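## Task

Close the hinged lid on the tip box labelled TB2 and push its front edge down fully so it clicks shut. The lids of the two other boxes must stay completely open. The lid must stay latched with no help from the gripper. Finish by opening the fingers and pulling the gripper away.

## Robot and tools

Robot: one six-joint arm (yam_st) with a two-finger parallel gripper. The joints, from the base outward, are waist, shoulder, elbow, wrist pitch, wrist yaw and wrist roll. Ranges in rad: waist -2.618 to 3.054, shoulder 0.000 to 3.142, elbow 0.000 to 3.142, wrist pitch -1.571 to 1.571, wrist yaw -1.571 to 1.571, wrist roll -2.094 to 2.094. The elbow cannot go quite straight.

Scene: three tip boxes sit loose on a bench mat. Identify them by the printed ID on each box (TB1, TB2, ...), never by the bench tape. All boxes must end upright and flat on the mat. Knocking anything off the table ends the scene badly. Occasionally an outside disturbance may tug a held part or nudge a loose object.

Frames. The scene frame has its origin on the table surface under the arm base; +z is up, and +y is to the left when facing along +x. The base may be slightly tilted. The gripper frame: fingers point along its +z, and they open and close along its y. end_effector_position is the point between the finger pads, roughly 1 cm short of the fingertips. Reported positions get less accurate far from the base.

execute_actions(actions, pictures). actions is a list holding one item or nothing. An empty list only returns the current state. An action item is {"rows": [...], "steps": n}: one to 15 rows, n from 1 to 15 (default 15), each step 1/30 s; if rows run out, the last row repeats. A wait item is {"steps": n} with n up to 300, counted from the previous result, so your thinking time eats into it. pictures (boolean) chooses whether camera images come back; by default they do. A refused call moves nothing.

A row is seven numbers, each in [-1, 1], in this order: dx, dy, dz, rx, ry, rz, opening. The first six are an offset, not a pose: a target relative to the gripper pose printed in the most recent result that shows it, expressed in the gripper's own axes. Before any such result exists in the scene, and for a second or later call within the same reply, the reference is wherever the gripper is when the action begins. Every row in one action uses that same reference; rows do not add up. Scale: 1.0 equals 0.6 m for dx, dy, dz and 180 degrees for the rotation, where rx, ry, rz together form a single rotation vector. All zeros is not a pause: it drives the gripper back to the reference pose. opening is absolute, not an offset: +1 is fully open (0.094 m), -1 fully closed.

move(target, speed). target is one row in the same layout and reference as above. speed is the path's peak linear speed in m/s, 0.002 to 0.5, default 0.25; rotation is capped at twice that value in rad/s. The straight-line path takes 0.5 to 10 s and is cut off at 10 s. It ignores obstacles, the gripper may lag or overshoot the speed (worst near full reach), and the opening command is sent at the start. The result adds a move: line telling how it ended (done, off_target, moving, held, fault), which limits fired (paced = pose was clipped; held = some steps blocked, after which motion can jump fast), and the remaining distance to target.

wait(seconds): 0 to 10 s, sends nothing new. zoom_image(camera, region): camera is cam_head_left, cam_head_right or cam_wrist; region is [x0, y0, x1, y1] in pixels from the top-left, at most 504 by 504. Head cameras give 672x504 images, the fisheye wrist camera 504x504. read_manual(section) returns only licence text. finished_scene(scene) takes the current scene number, ends and grades it, and cannot be undone. Replying with no tool call ends everything.

Motion limits: each control step, the commanded pose is clipped to within 70 mm and 16 degrees of the measured pose, and position wins over orientation when both cannot be met. After an action finishes, the arm continues only to that last clipped pose, so check the result and send the remainder. Joint friction can leave the gripper up to about 31 mm off, and very small commands may not move it at all. Because offsets are taken from the measured pose, repeating a small push against a rigid surface does not push harder, but against something yielding it does go deeper.

Result lines: a state line with end_effector_position (m) and end_effector_quat_wxyz in the scene frame; Joint positions and Joint velocities in the joint order above, then the finger gap in m; joint torques (offset, scaled, noisy); grip_measured on the opening scale; Hand target (where the controller is heading); HELD marks steps a clearance check blocked; pose unreachable means that check altered the command; MOTOR HOT from 75 °C; FAULT lines for stops.

Gripping: to hold something, command an opening about 0.03 under grip_measured for a firm grip, less for a lighter one. Readings may be off by about 1 mm.

Avoid: fast or deep contacts (impact and pressing force grow with speed and with how far the target lies beyond contact), slams, drops, tipping or shoving boxes, disturbing the other lids, and long loaded holds that overheat motors (90 °C stops the arm; 100 °C makes it collapse). Before finishing, release and retreat so the lid stays latched by itself. Faster, smoother, lower-effort solutions are preferred.

Each tool is called after "Request:" as name(argument=value, ...) on one line, values as JSON.

## Session

I'll start by looking at the scene.

Request:
execute_actions(actions=[])

Scene clock: 0.00 s of 8400.00 s.
end_effector_position=(+0.1232, +0.2377, +0.2173) grip_measured=+1.000 end_effector_quat_wxyz=(+0.469, -0.357, +0.764, +0.262)
Joint positions: [ 1.335  0.334  0.069 -0.043  0.497  0.185  0.094]
Joint velocities: [-0.012 -0.002 -0.017  0.007 -0.037  0.022  0.   ]
Joint torques (N m, as the arm reports them, + toward a larger angle): no reading
Motor temperatures (°C, as the motors report them): [20 21 23 22 23 20]
Hand target: +0.123, +0.238, +0.217; +0.469, -0.357, +0.764, +0.262

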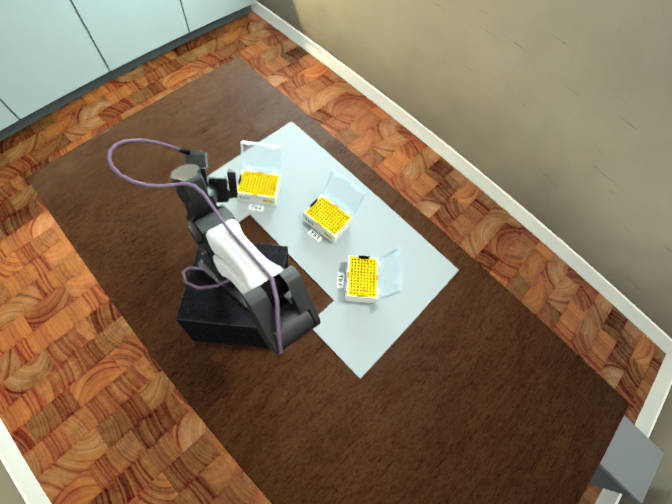

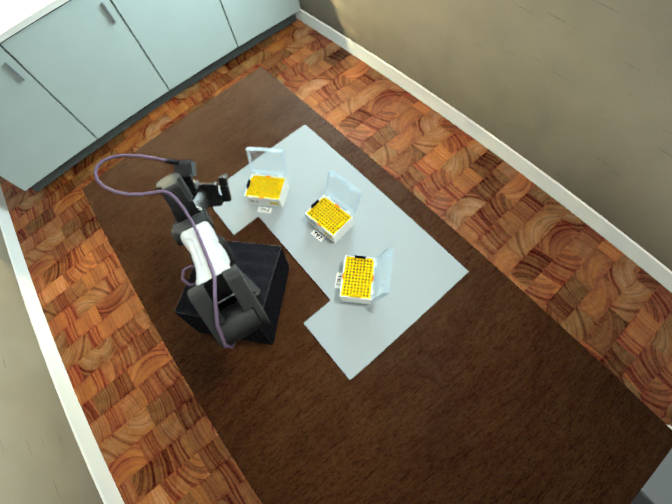

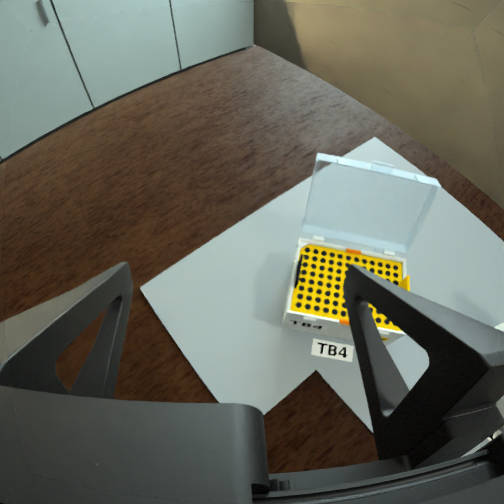

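Request:
zoom_image(camera="cam_head_left", region=[220, 130, 420, 310])

Request:
zoom_image(camera="cam_wrist", region=[270, 140, 450, 370])

Request:
zoom_image(camera="cam_head_right", region=[230, 130, 420, 320])

Region (220, 130, 420, 310) of cam_head_left's 672x504 image, scaled by 2.520, with more detail than that image has; it fills the top 454 rows of this view, and the rest is white.

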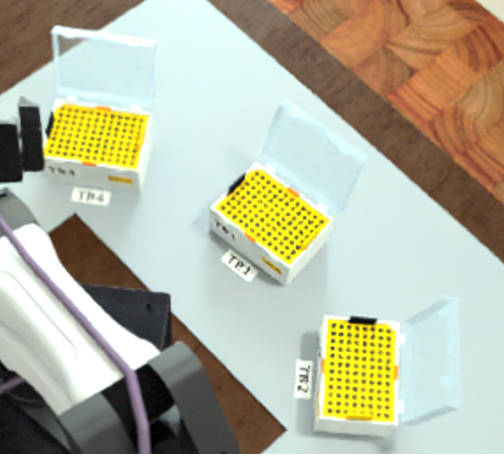

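Region (270, 140, 450, 370) of cam_wrist's 504x504 image, scaled by 2.191, with more detail than that image has; it fills the left 394 columns of this view, and the rest is white.

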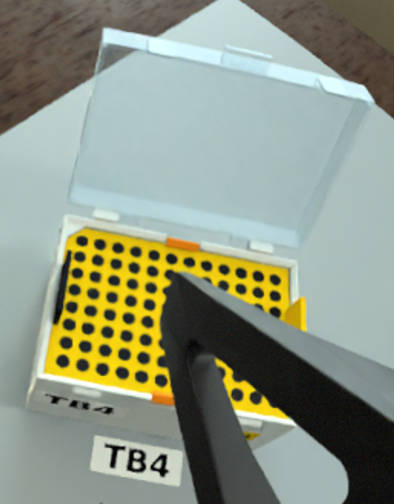

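Region (230, 130, 420, 320) of cam_head_right's 672x504 image, scaled by 2.653, with more detail than that image has.

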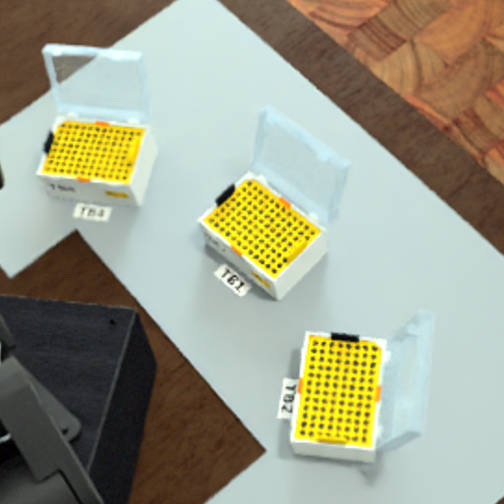

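Request:
zoom_image(camera="cam_head_left", region=[295, 200, 355, 250])

Request:
zoom_image(camera="cam_head_right", region=[325, 245, 400, 310])

Region (295, 200, 355, 250) of cam_head_left's 672x504 image, scaled by 8.400, with more detail than that image has.

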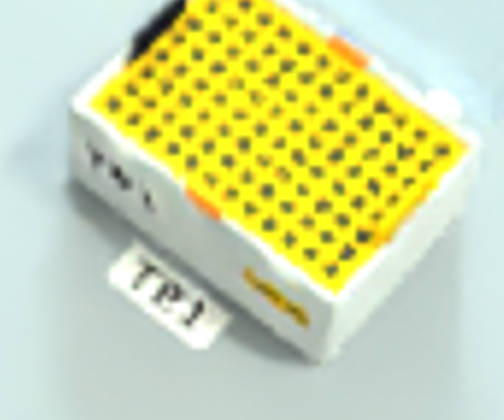

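Region (325, 245, 400, 310) of cam_head_right's 672x504 image, scaled by 6.720, with more detail than that image has; it fills the top 437 rows of this view, and the rest is white.

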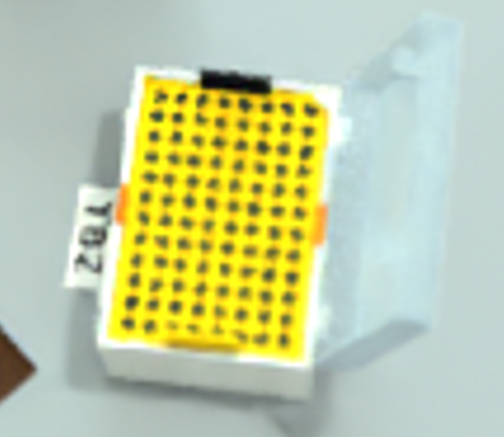

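Request:
move(target=[0.0152, -0.4548, -0.4287, 0.395, 0.0746, 0.256, 1.0], speed=0.3)

Scene clock: 39.93 s of 8400.00 s.
end_effector_position=(+0.1993, -0.1200, +0.2918) grip_measured=+1.000 end_effector_quat_wxyz=(+0.361, +0.255, +0.891, -0.107)
Joint positions: [-1.074  0.664  0.672 -0.825 -0.394 -0.174  0.094]
Joint velocities: [-0.002 -0.007  0.007 -0.066 -0.037 -0.051  0.   ]
Joint torques (N m, as the arm reports them, + toward a larger angle): [-1.31  1.09 10.08  1.72 -0.15 -0.11]
Motor temperatures (°C, as the motors report them): [20 21 29 27 23 20]
Hand target: +0.200, -0.120, +0.295; +0.360, +0.256, +0.892, -0.102
Off the commanded pose: 0.008 m, 1 deg.
After step 90, 33.20 s passed at rest.
move: done; limits=paced

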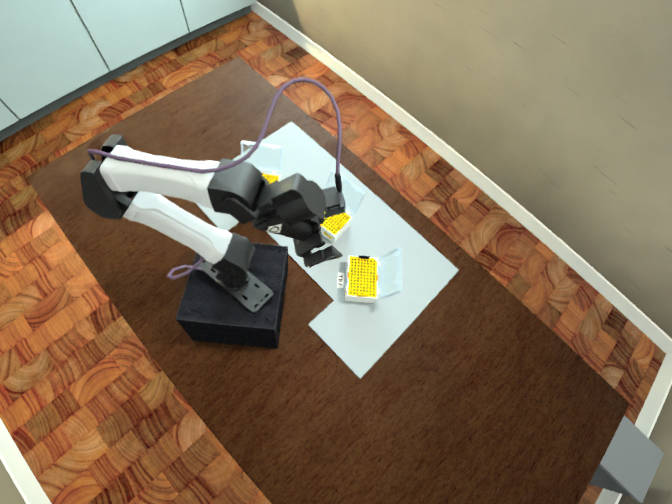

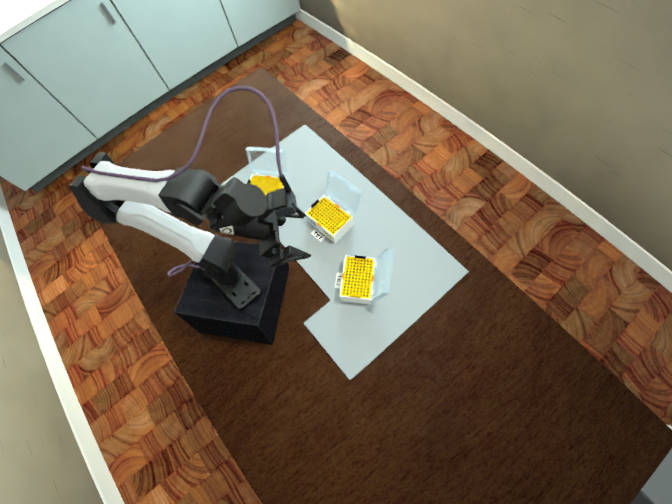

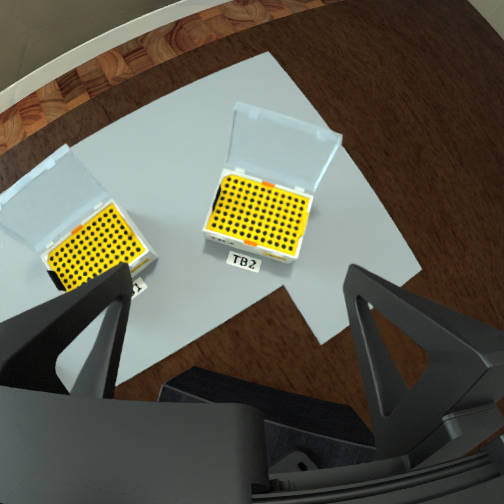

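Request:
zoom_image(camera="cam_wrist", region=[180, 90, 360, 280])

Region (180, 90, 360, 280) of cam_wrist's 504x504 image, scaled by 2.653, with more detail than that image has; it fills the left 477 columns of this view, and the rest is white.

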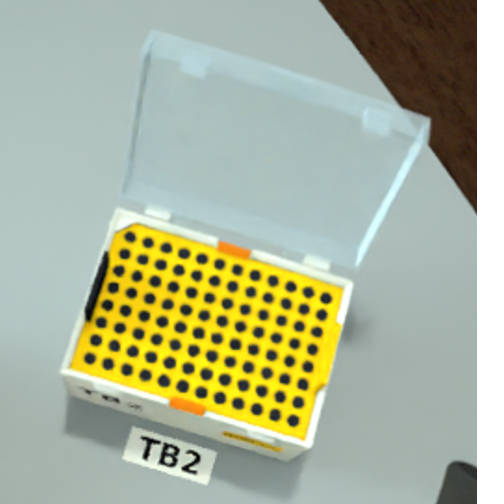

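Request:
zoom_image(camera="cam_wrist", region=[198, 220, 268, 275])

Region (198, 220, 268, 275) of cam_wrist's 504x504 image, scaled by 7.200, with more detail than that image has; it fills the top 396 rows of this view, and the rest is white.

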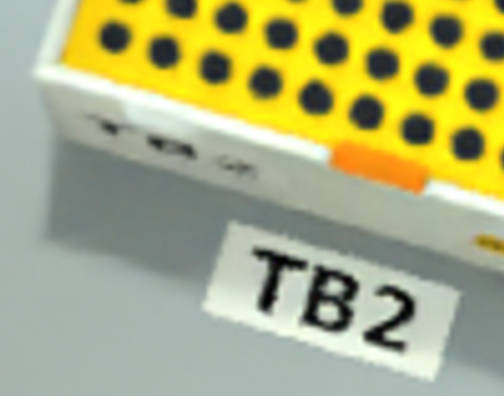

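Request:
zoom_image(camera="cam_wrist", region=[250, 40, 440, 360])

Request:
zoom_image(camera="cam_wrist", region=[100, 240, 380, 400])

Region (250, 40, 440, 360) of cam_wrist's 504x504 image, scaled by 1.575, with more detail than that image has; it fills the left 299 columns of this view, and the rest is white.

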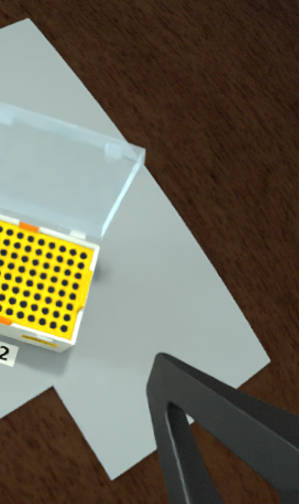

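Region (100, 240, 380, 400) of cam_wrist's 504x504 image, scaled by 1.800, with more detail than that image has; it fills the top 288 rows of this view, and the rest is white.

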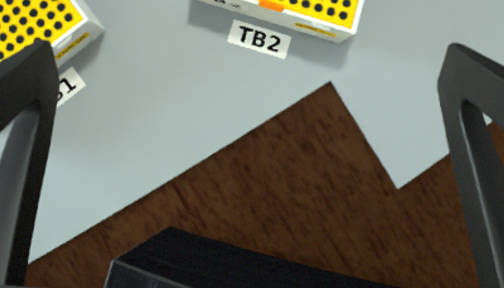

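Request:
move(target=[-0.0655, -0.0668, 0.3038, -0.0197, 0.1001, -0.4229, 1.0], speed=0.3)

Scene clock: 90.37 s of 8400.00 s.
end_effector_position=(+0.3034, -0.2338, +0.1889) grip_measured=+1.000 end_effector_quat_wxyz=(+0.094, -0.338, +0.906, -0.237)
Joint positions: [-0.842  1.584  0.94  -0.391 -0.091 -1.368  0.094]
Joint velocities: [-0.002  0.017 -0.002  0.022  0.022  0.037  0.   ]
Joint torques (N m, as the arm reports them, + toward a larger angle): [-0.91 -6.01  9.45  1.48  0.09 -0.08]
Motor temperatures (°C, as the motors report them): [20 22 35 27 23 20]
Hand target: +0.310, -0.236, +0.190; +0.092, -0.345, +0.902, -0.242
Off the commanded pose: 0.007 m, 1 deg.
After step 90, 44.57 s passed at rest.
move: done

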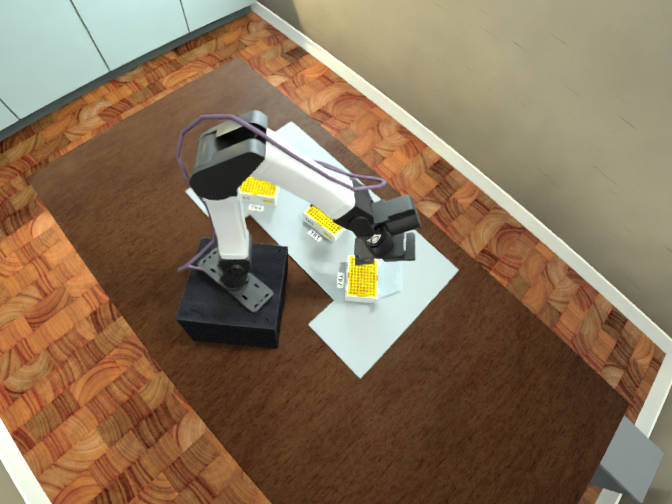

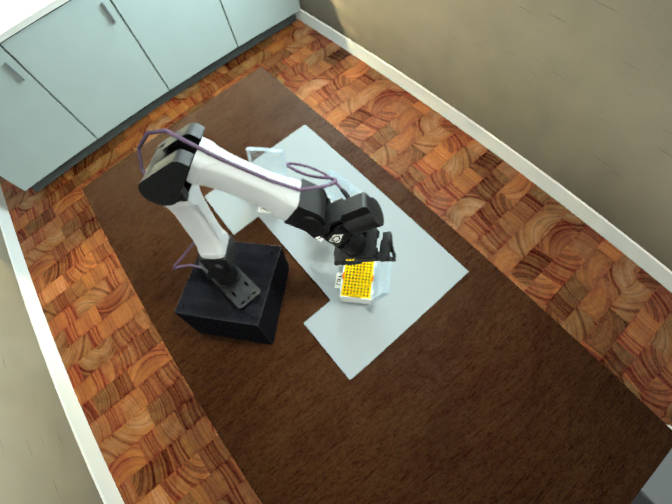

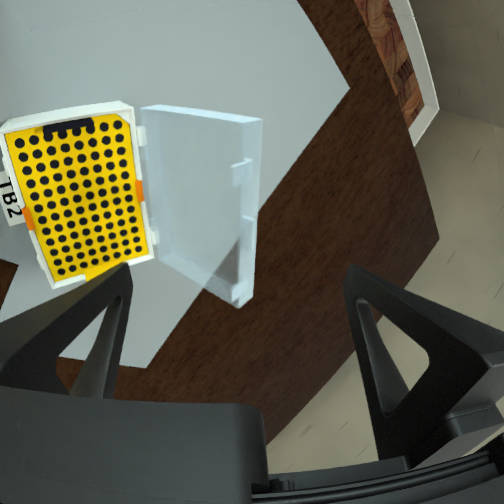

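Request:
zoom_image(camera="cam_wrist", region=[0, 80, 300, 330])

Region (0, 80, 300, 330) of cam_wrist's 504x504 image, scaled by 1.680, with more detail than that image has.

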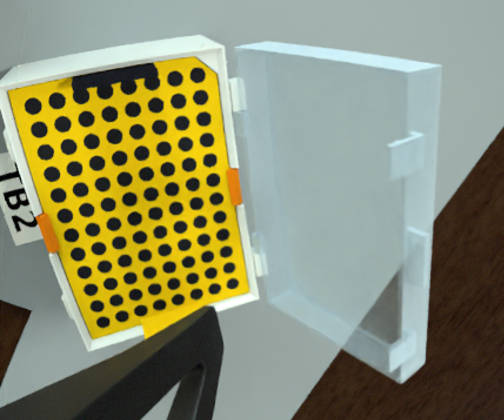

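Request:
move(target=[0.005, 0.0, 0.14, 0, 0, 0, 0.49], speed=0.1)

Scene clock: 103.97 s of 8400.00 s.
end_effector_position=(+0.3203, -0.2630, +0.1147) grip_measured=+0.491 end_effector_quat_wxyz=(+0.092, -0.336, +0.908, -0.231)
Joint positions: [-0.837  1.868  0.94  -0.121 -0.091 -1.361  0.07 ]
Joint velocities: [-0.017  0.002 -0.002 -0.022 -0.037  0.037  0.   ]
Joint torques (N m, as the arm reports them, + toward a larger angle): [-1.23 -7.89  8.85  1.41  0.07  0.06]
Motor temperatures (°C, as the motors report them): [20 23 35 27 23 20]
Hand target: +0.329, -0.266, +0.116; +0.094, -0.338, +0.906, -0.237
Off the commanded pose: 0.009 m, 1 deg.
After step 90, 9.20 s passed at rest.
move: done

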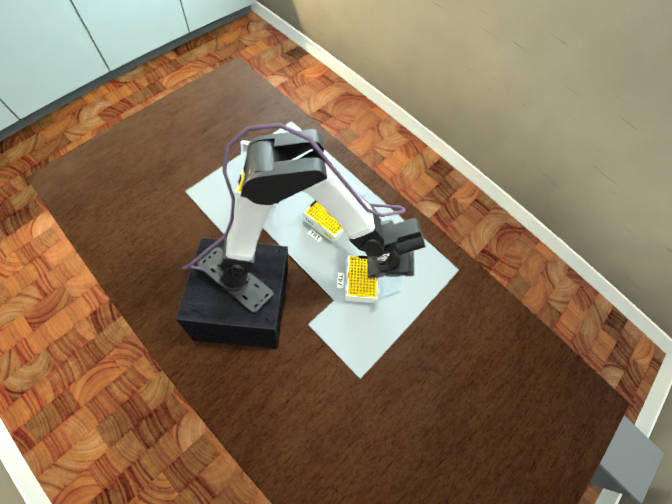

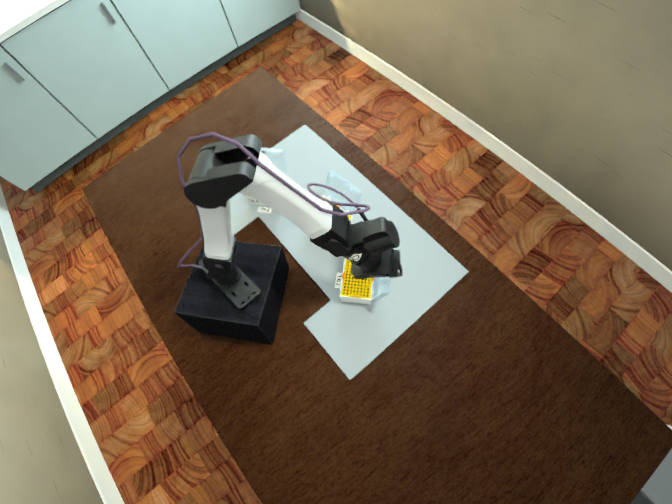

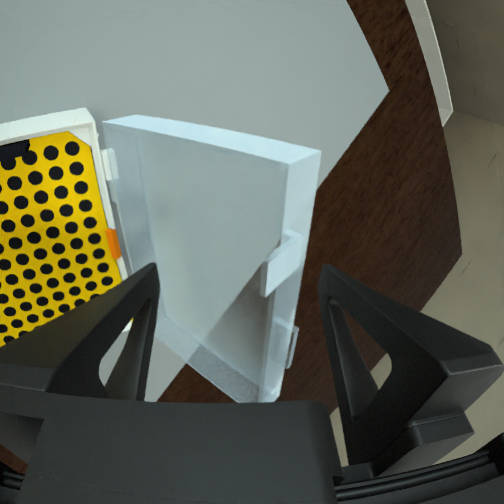

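Request:
move(target=[0.0, 0.088, -0.038, 0, 0, 0, -0.23], speed=0.04)

Scene clock: 114.47 s of 8400.00 s.
end_effector_position=(+0.2873, -0.2257, +0.1119) grip_measured=-0.229 end_effector_quat_wxyz=(+0.095, -0.336, +0.908, -0.232)
Joint positions: [-0.815  1.714  0.721 -0.048 -0.085 -1.34   0.036]
Joint velocities: [ 0.002 -0.002 -0.022  0.095  0.051 -0.022 -0.   ]
Joint torques (N m, as the arm reports them, + toward a larger angle): [-0.91 -8.59  4.36  1.44  0.07  0.06]
Motor temperatures (°C, as the motors report them): [20 24 35 27 23 20]
Hand target: +0.283, -0.220, +0.109; +0.091, -0.337, +0.908, -0.231
Off the commanded pose: 0.008 m, 0 deg.
After step 90, 5.80 s passed at rest.
move: done

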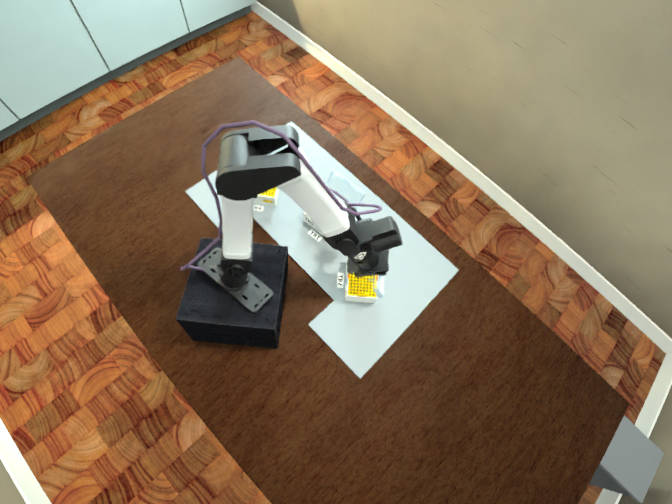

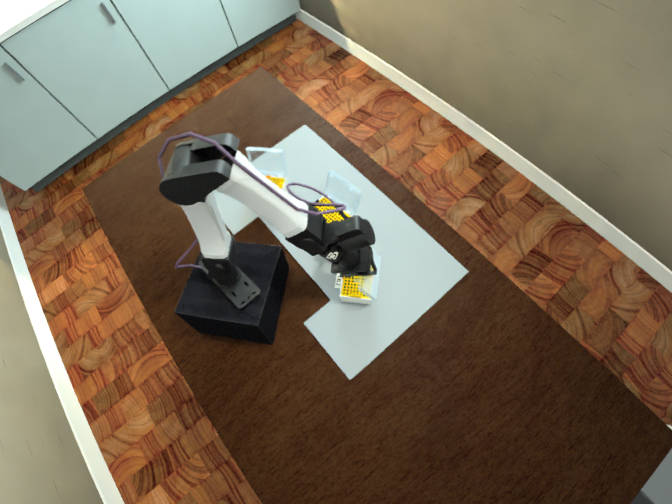

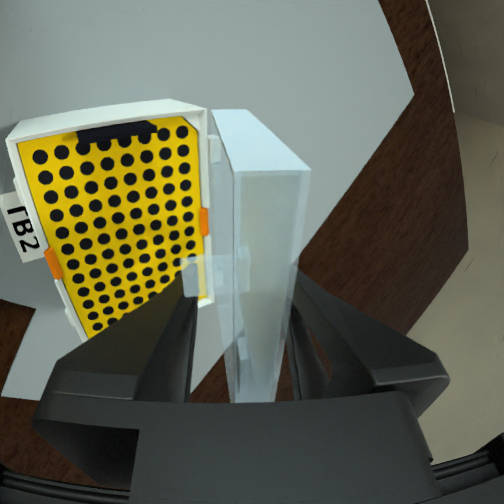

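Request:
move(target=[0.0, 0.058, -0.007, 0, 0, 0, -0.04], speed=0.03)

Scene clock: 119.20 s of 8400.00 s.
end_effector_position=(+0.2699, -0.2062, +0.1003) grip_measured=-0.041 end_effector_quat_wxyz=(+0.097, -0.336, +0.908, -0.230)
Joint positions: [-0.796  1.667  0.6    0.027 -0.079 -1.322  0.045]
Joint velocities: [-0.017 -0.007 -0.007  0.037 -0.007  0.022  0.001]
Joint torques (N m, as the arm reports them, + toward a larger angle): [-0.77 -7.81  4.05  1.47  0.08  0.05]
Motor temperatures (°C, as the motors report them): [20 25 34 27 23 20]
Hand target: +0.266, -0.201, +0.098; +0.095, -0.336, +0.908, -0.231
Off the commanded pose: 0.007 m, 0 deg.
After step 90, 0.30 s passed at rest.
move: done

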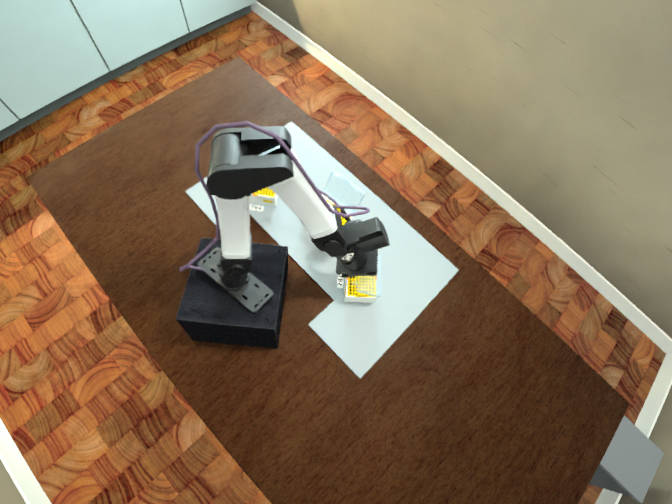

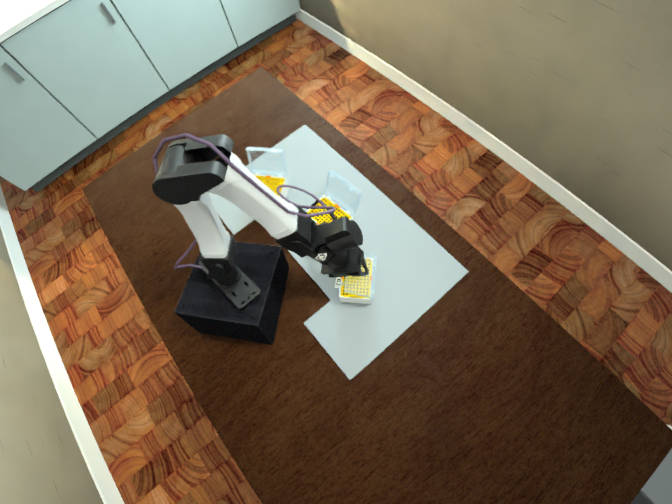

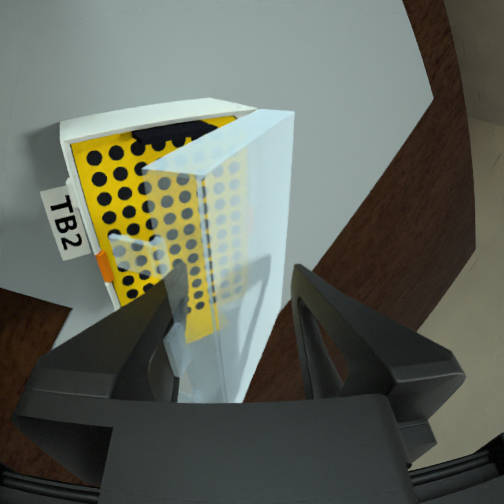

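Request:
execute_actions(actions=[{"rows": [[0,0,0,0,0,0,0.0],[0,0,0,0,0,0,0.04],[0,0,0,0,0,0,0.08],[0,0,0,0,0,0,0.12],[0,0,0,0,0,0,0.16],[0,0,0,0,0,0,0.20],[0,0,0,0,0,0,0.24],[0,0,0,0,0,0,0.28],[0,0,0,0,0,0,0.32],[0,0,0,0,0,0,0.36],[0,0,0,0,0,0,0.40],[0,0,0,0,0,0,0.44],[0,0,0,0,0,0,0.48],[0,0,0,0,0,0,0.52],[0,0,0,0,0,0,0.56]], "steps": 15}])

Scene clock: 124.03 s of 8400.00 s.
end_effector_position=(+0.2704, -0.2066, +0.1008) grip_measured=+0.541 end_effector_quat_wxyz=(+0.098, -0.335, +0.908, -0.232)
Joint positions: [-0.796  1.666  0.6    0.03  -0.079 -1.321  0.072]
Joint velocities: [ 0.007  0.007 -0.017  0.066  0.022 -0.022  0.036]
Joint torques (N m, as the arm reports them, + toward a larger angle): [-1.54 -6.82  6.08  1.33  0.01  0.  ]
Motor temperatures (°C, as the motors report them): [20 26 34 27 23 20]
Hand target: +0.270, -0.206, +0.100; +0.097, -0.336, +0.908, -0.231
Off the commanded pose: 0.001 m, 0 deg.
Steps of this call (steps 1 to 90: nothing new was sent; then 1.33 s passed at rest; steps 91 to 105: all 15 steps of this action). Readings (end_effector_position):
91: (+0.2704, -0.2066, +0.1008)
92: (+0.2704, -0.2066, +0.1008)
94: (+0.2704, -0.2066, +0.1008)
98: (+0.2704, -0.2066, +0.1008)
105: the state above

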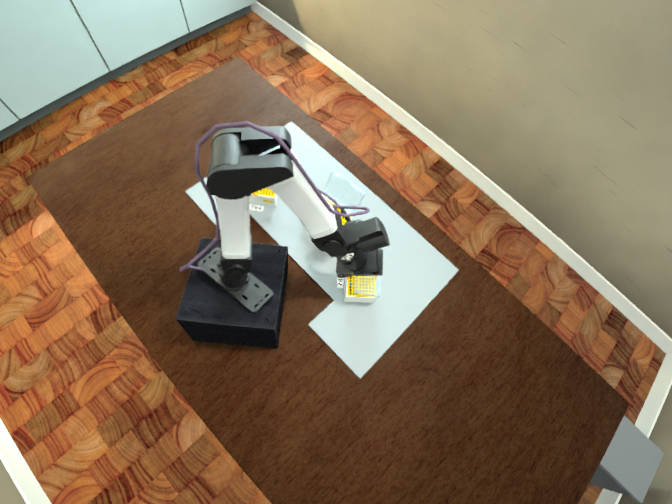

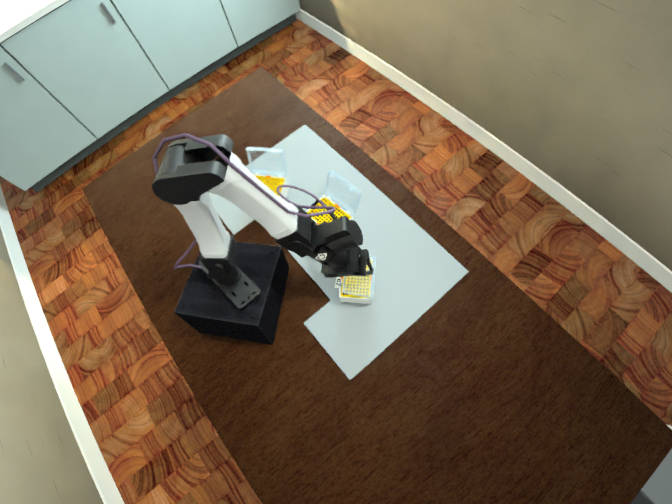

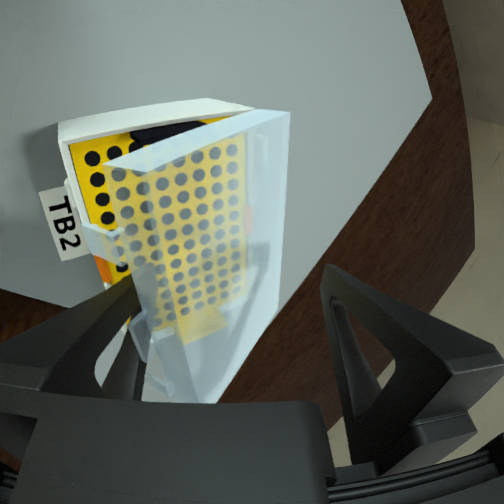

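The lid is following the lower finger down. Continue opening slowly.

Request:
execute_actions(actions=[{"rows": [[0,0,0,0,0,0,0.59],[0,0,0,0,0,0,0.62],[0,0,0,0,0,0,0.65],[0,0,0,0,0,0,0.68],[0,0,0,0,0,0,0.71],[0,0,0,0,0,0,0.74],[0,0,0,0,0,0,0.77],[0,0,0,0,0,0,0.80],[0,0,0,0,0,0,0.83],[0,0,0,0,0,0,0.86],[0,0,0,0,0,0,0.89],[0,0,0,0,0,0,0.92],[0,0,0,0,0,0,0.94],[0,0,0,0,0,0,0.96],[0,0,0,0,0,0,0.97]], "steps": 15}])

Scene clock: 126.00 s of 8400.00 s.
end_effector_position=(+0.2704, -0.2066, +0.1008) grip_measured=+0.963 end_effector_quat_wxyz=(+0.098, -0.335, +0.908, -0.232)
Joint positions: [-0.796  1.666  0.6    0.03  -0.079 -1.321  0.092]
Joint velocities: [-0.002  0.022 -0.002  0.007 -0.066 -0.066  0.011]
Joint torques (N m, as the arm reports them, + toward a larger angle): [-1.54 -6.83  6.14  1.41  0.01  0.01]
Motor temperatures (°C, as the motors report them): [20 26 33 27 23 20]
Hand target: +0.270, -0.207, +0.101; +0.098, -0.335, +0.908, -0.232
Off the commanded pose: 0.000 m, 0 deg.
Steps of this call (steps 1 to 44: nothing new was sent; steps 45 to 59: all 15 steps of this action). Readings (end_effector_position):
45: (+0.2704, -0.2066, +0.1008)
46: (+0.2704, -0.2066, +0.1008)
48: (+0.2704, -0.2066, +0.1008)
52: (+0.2704, -0.2066, +0.1008)
59: the state above

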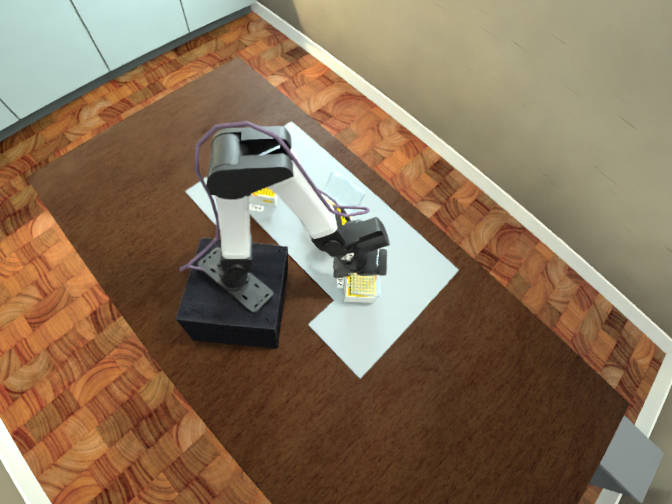

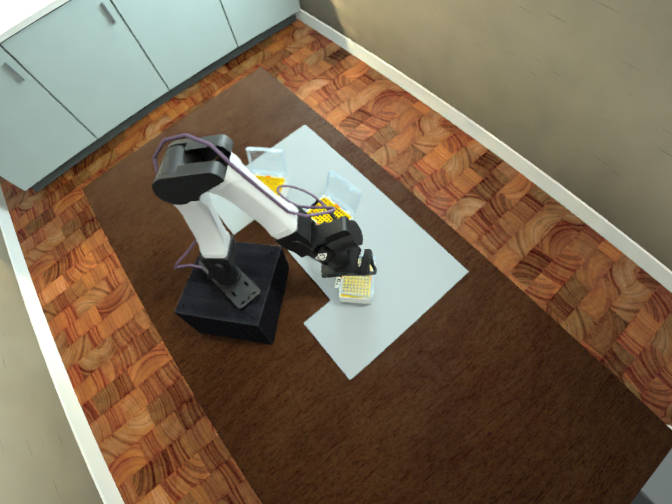

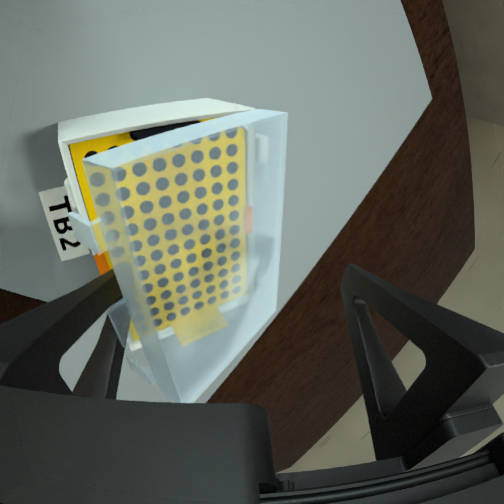

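Request:
zoom_image(camera="cam_wrist", region=[30, 90, 300, 410])

Request:
zoom_image(camera="cam_head_right", region=[310, 240, 400, 315])

Region (30, 90, 300, 410) of cam_wrist's 504x504 image, scaled by 1.575, with more detail than that image has; it fills the left 425 columns of this view, and the rest is white.

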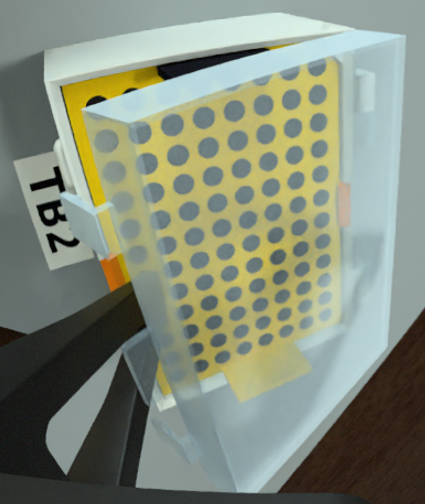

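Region (310, 240, 400, 315) of cam_head_right's 672x504 image, scaled by 5.600, with more detail than that image has.

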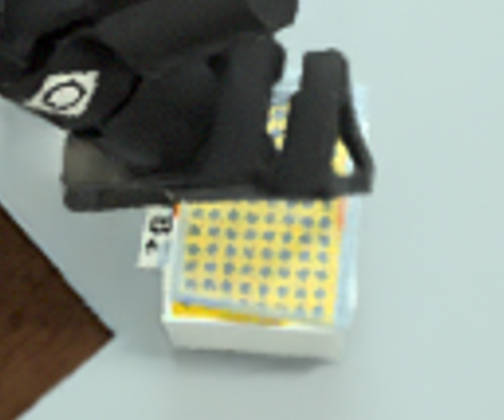

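Request:
move(target=[0.0, 0.039, -0.013, 0, 0, 0, 1.0], speed=0.015)

Scene clock: 134.33 s of 8400.00 s.
end_effector_position=(+0.2589, -0.1935, +0.0982) grip_measured=+1.000 end_effector_quat_wxyz=(+0.100, -0.335, +0.908, -0.231)
Joint positions: [-0.785  1.616  0.527  0.055 -0.078 -1.309  0.094]
Joint velocities: [-0.002 -0.007  0.017 -0.037  0.007  0.007  0.   ]
Joint torques (N m, as the arm reports them, + toward a larger angle): [-0.7  -7.29  3.89  1.51  0.06  0.06]
Motor temperatures (°C, as the motors report them): [20 26 33 27 23 20]
Hand target: +0.255, -0.188, +0.096; +0.098, -0.336, +0.908, -0.232
Off the commanded pose: 0.007 m, 0 deg.
After step 90, 3.47 s passed at rest.
move: done

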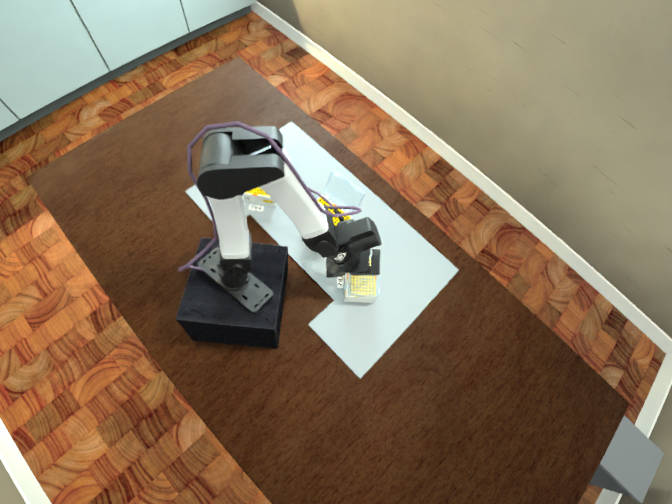

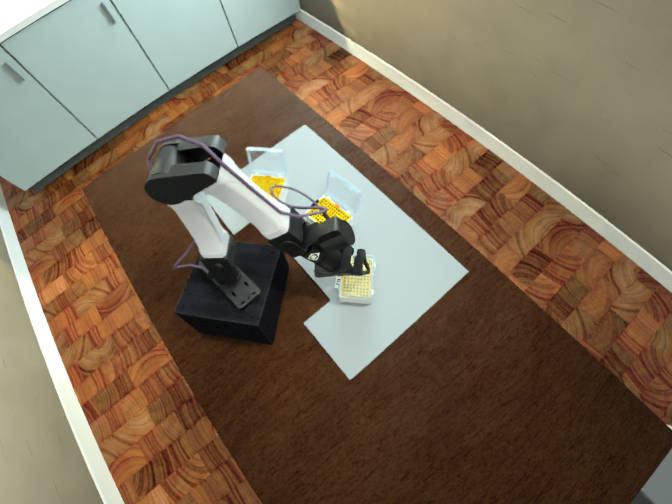

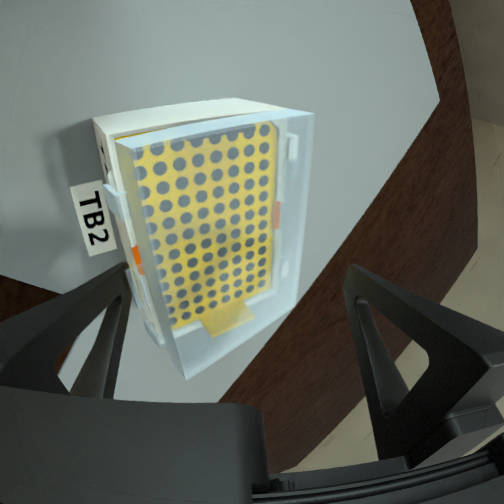

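Request:
move(target=[0.0, -0.008, -0.072, 0, 0, 0, 1.0], speed=0.1)

Scene clock: 139.47 s of 8400.00 s.
end_effector_position=(+0.2445, -0.1797, +0.1322) grip_measured=+1.000 end_effector_quat_wxyz=(+0.095, -0.336, +0.909, -0.229)
Joint positions: [-0.797  1.412  0.527 -0.16  -0.078 -1.323  0.094]
Joint velocities: [ 0.012 -0.012 -0.002 -0.022 -0.007  0.037  0.   ]
Joint torques (N m, as the arm reports them, + toward a larger angle): [-2.03 -6.03  8.02  1.27 -0.09 -0.08]
Motor temperatures (°C, as the motors report them): [20 26 32 27 23 20]
Hand target: +0.247, -0.182, +0.138; +0.100, -0.335, +0.908, -0.231
Off the commanded pose: 0.007 m, 1 deg.
After step 90, 1.07 s passed at rest.
move: done

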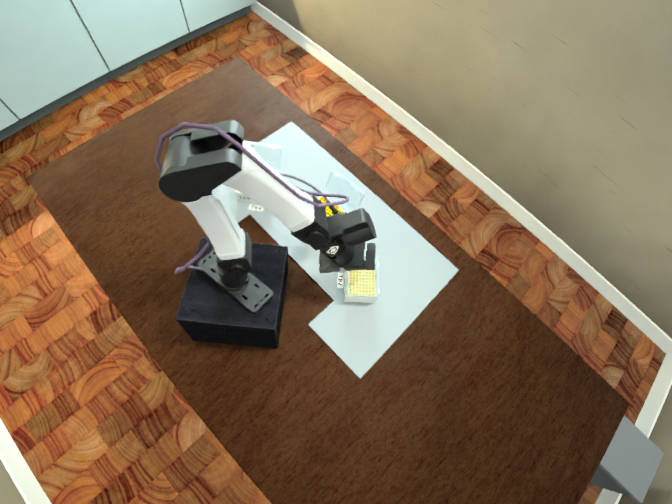

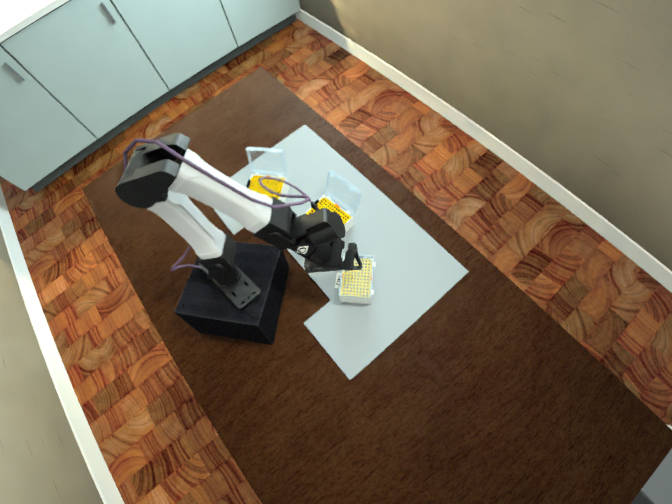

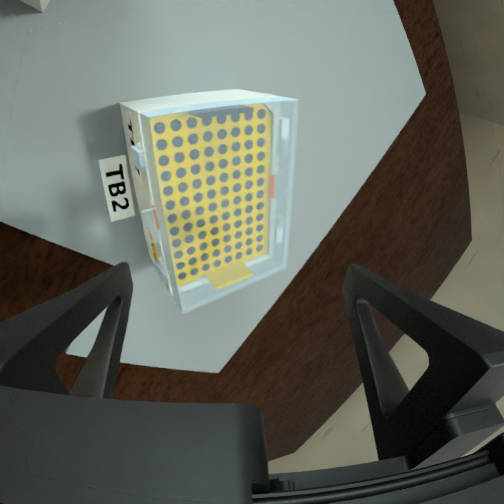

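Request:
zoom_image(camera="cam_wrist", region=[90, 80, 310, 320])

Region (90, 80, 310, 320) of cam_wrist's 504x504 image, scaled by 2.100, with more detail than that image has; it fills the left 462 columns of this view, and the rest is white.

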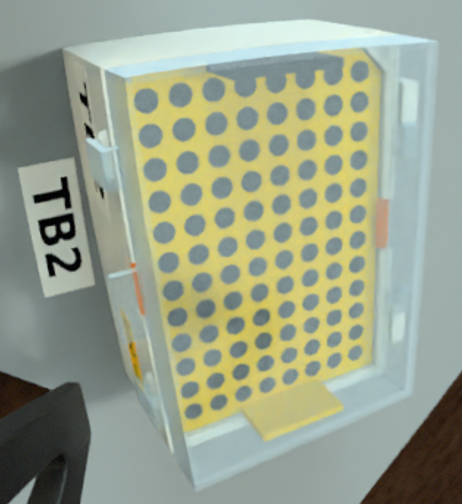

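Request:
move(target=[0.0, 0.0275, 0.061, 0, 0, 0, -1.0], speed=0.05)

Scene clock: 144.60 s of 8400.00 s.
end_effector_position=(+0.2567, -0.1883, +0.1047) grip_measured=-0.989 end_effector_quat_wxyz=(+0.107, -0.335, +0.904, -0.243)
Joint positions: [-0.776  1.562  0.49   0.066 -0.071 -1.302  0.001]
Joint velocities: [-0.012 -0.002 -0.017  0.022 -0.051  0.007  0.   ]
Joint torques (N m, as the arm reports them, + toward a larger angle): [-0.59 -4.46  4.03  1.52  0.11  0.06]
Motor temperatures (°C, as the motors report them): [20 26 32 27 23 20]
Hand target: +0.247, -0.181, +0.093; +0.095, -0.336, +0.909, -0.229
Off the commanded pose: 0.017 m, 2 deg.
After step 90, 0.80 s passed at rest.
move: off_target

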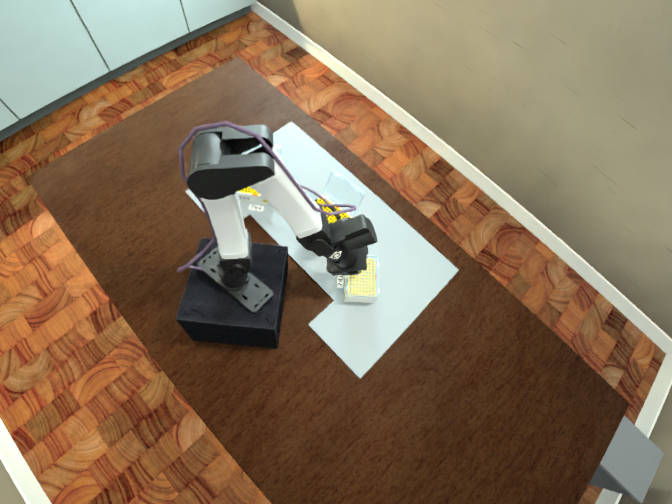

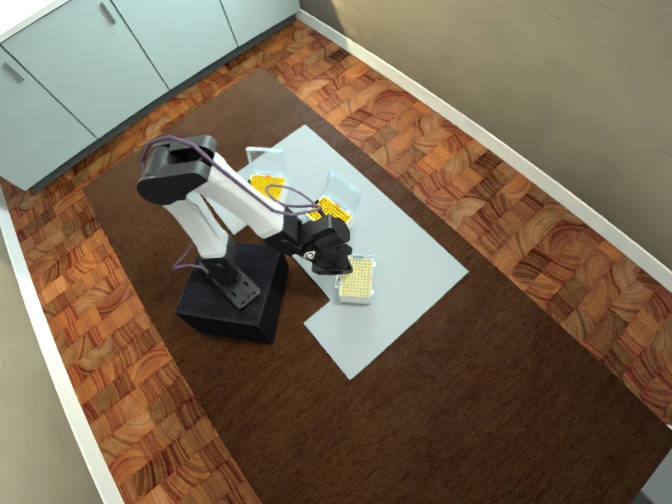

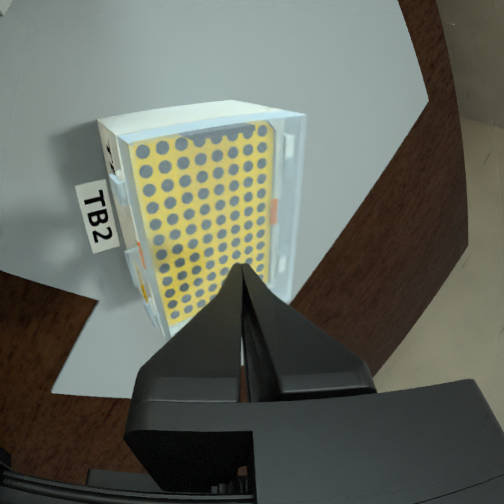

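Request:
zoom_image(camera="cam_wrist", region=[70, 90, 320, 350])

Request:
zoom_image(camera="cam_head_right", region=[300, 235, 400, 315])

Region (70, 90, 320, 350) of cam_wrist's 504x504 image, scaled by 1.938, with more detail than that image has; it fills the left 485 columns of this view, and the rest is white.

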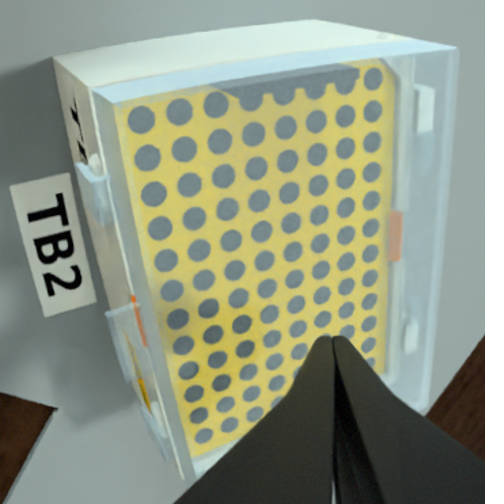

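Region (300, 235, 400, 315) of cam_head_right's 672x504 image, scaled by 5.040, with more detail than that image has; it fills the top 403 rows of this view, and the rest is white.

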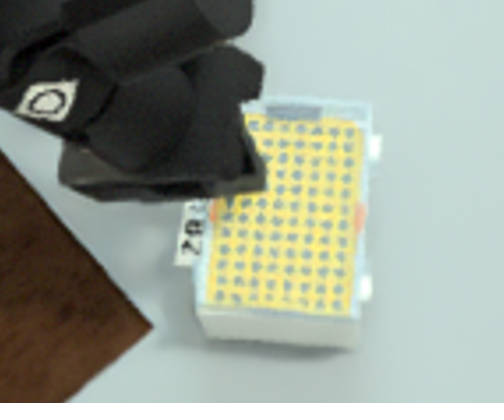

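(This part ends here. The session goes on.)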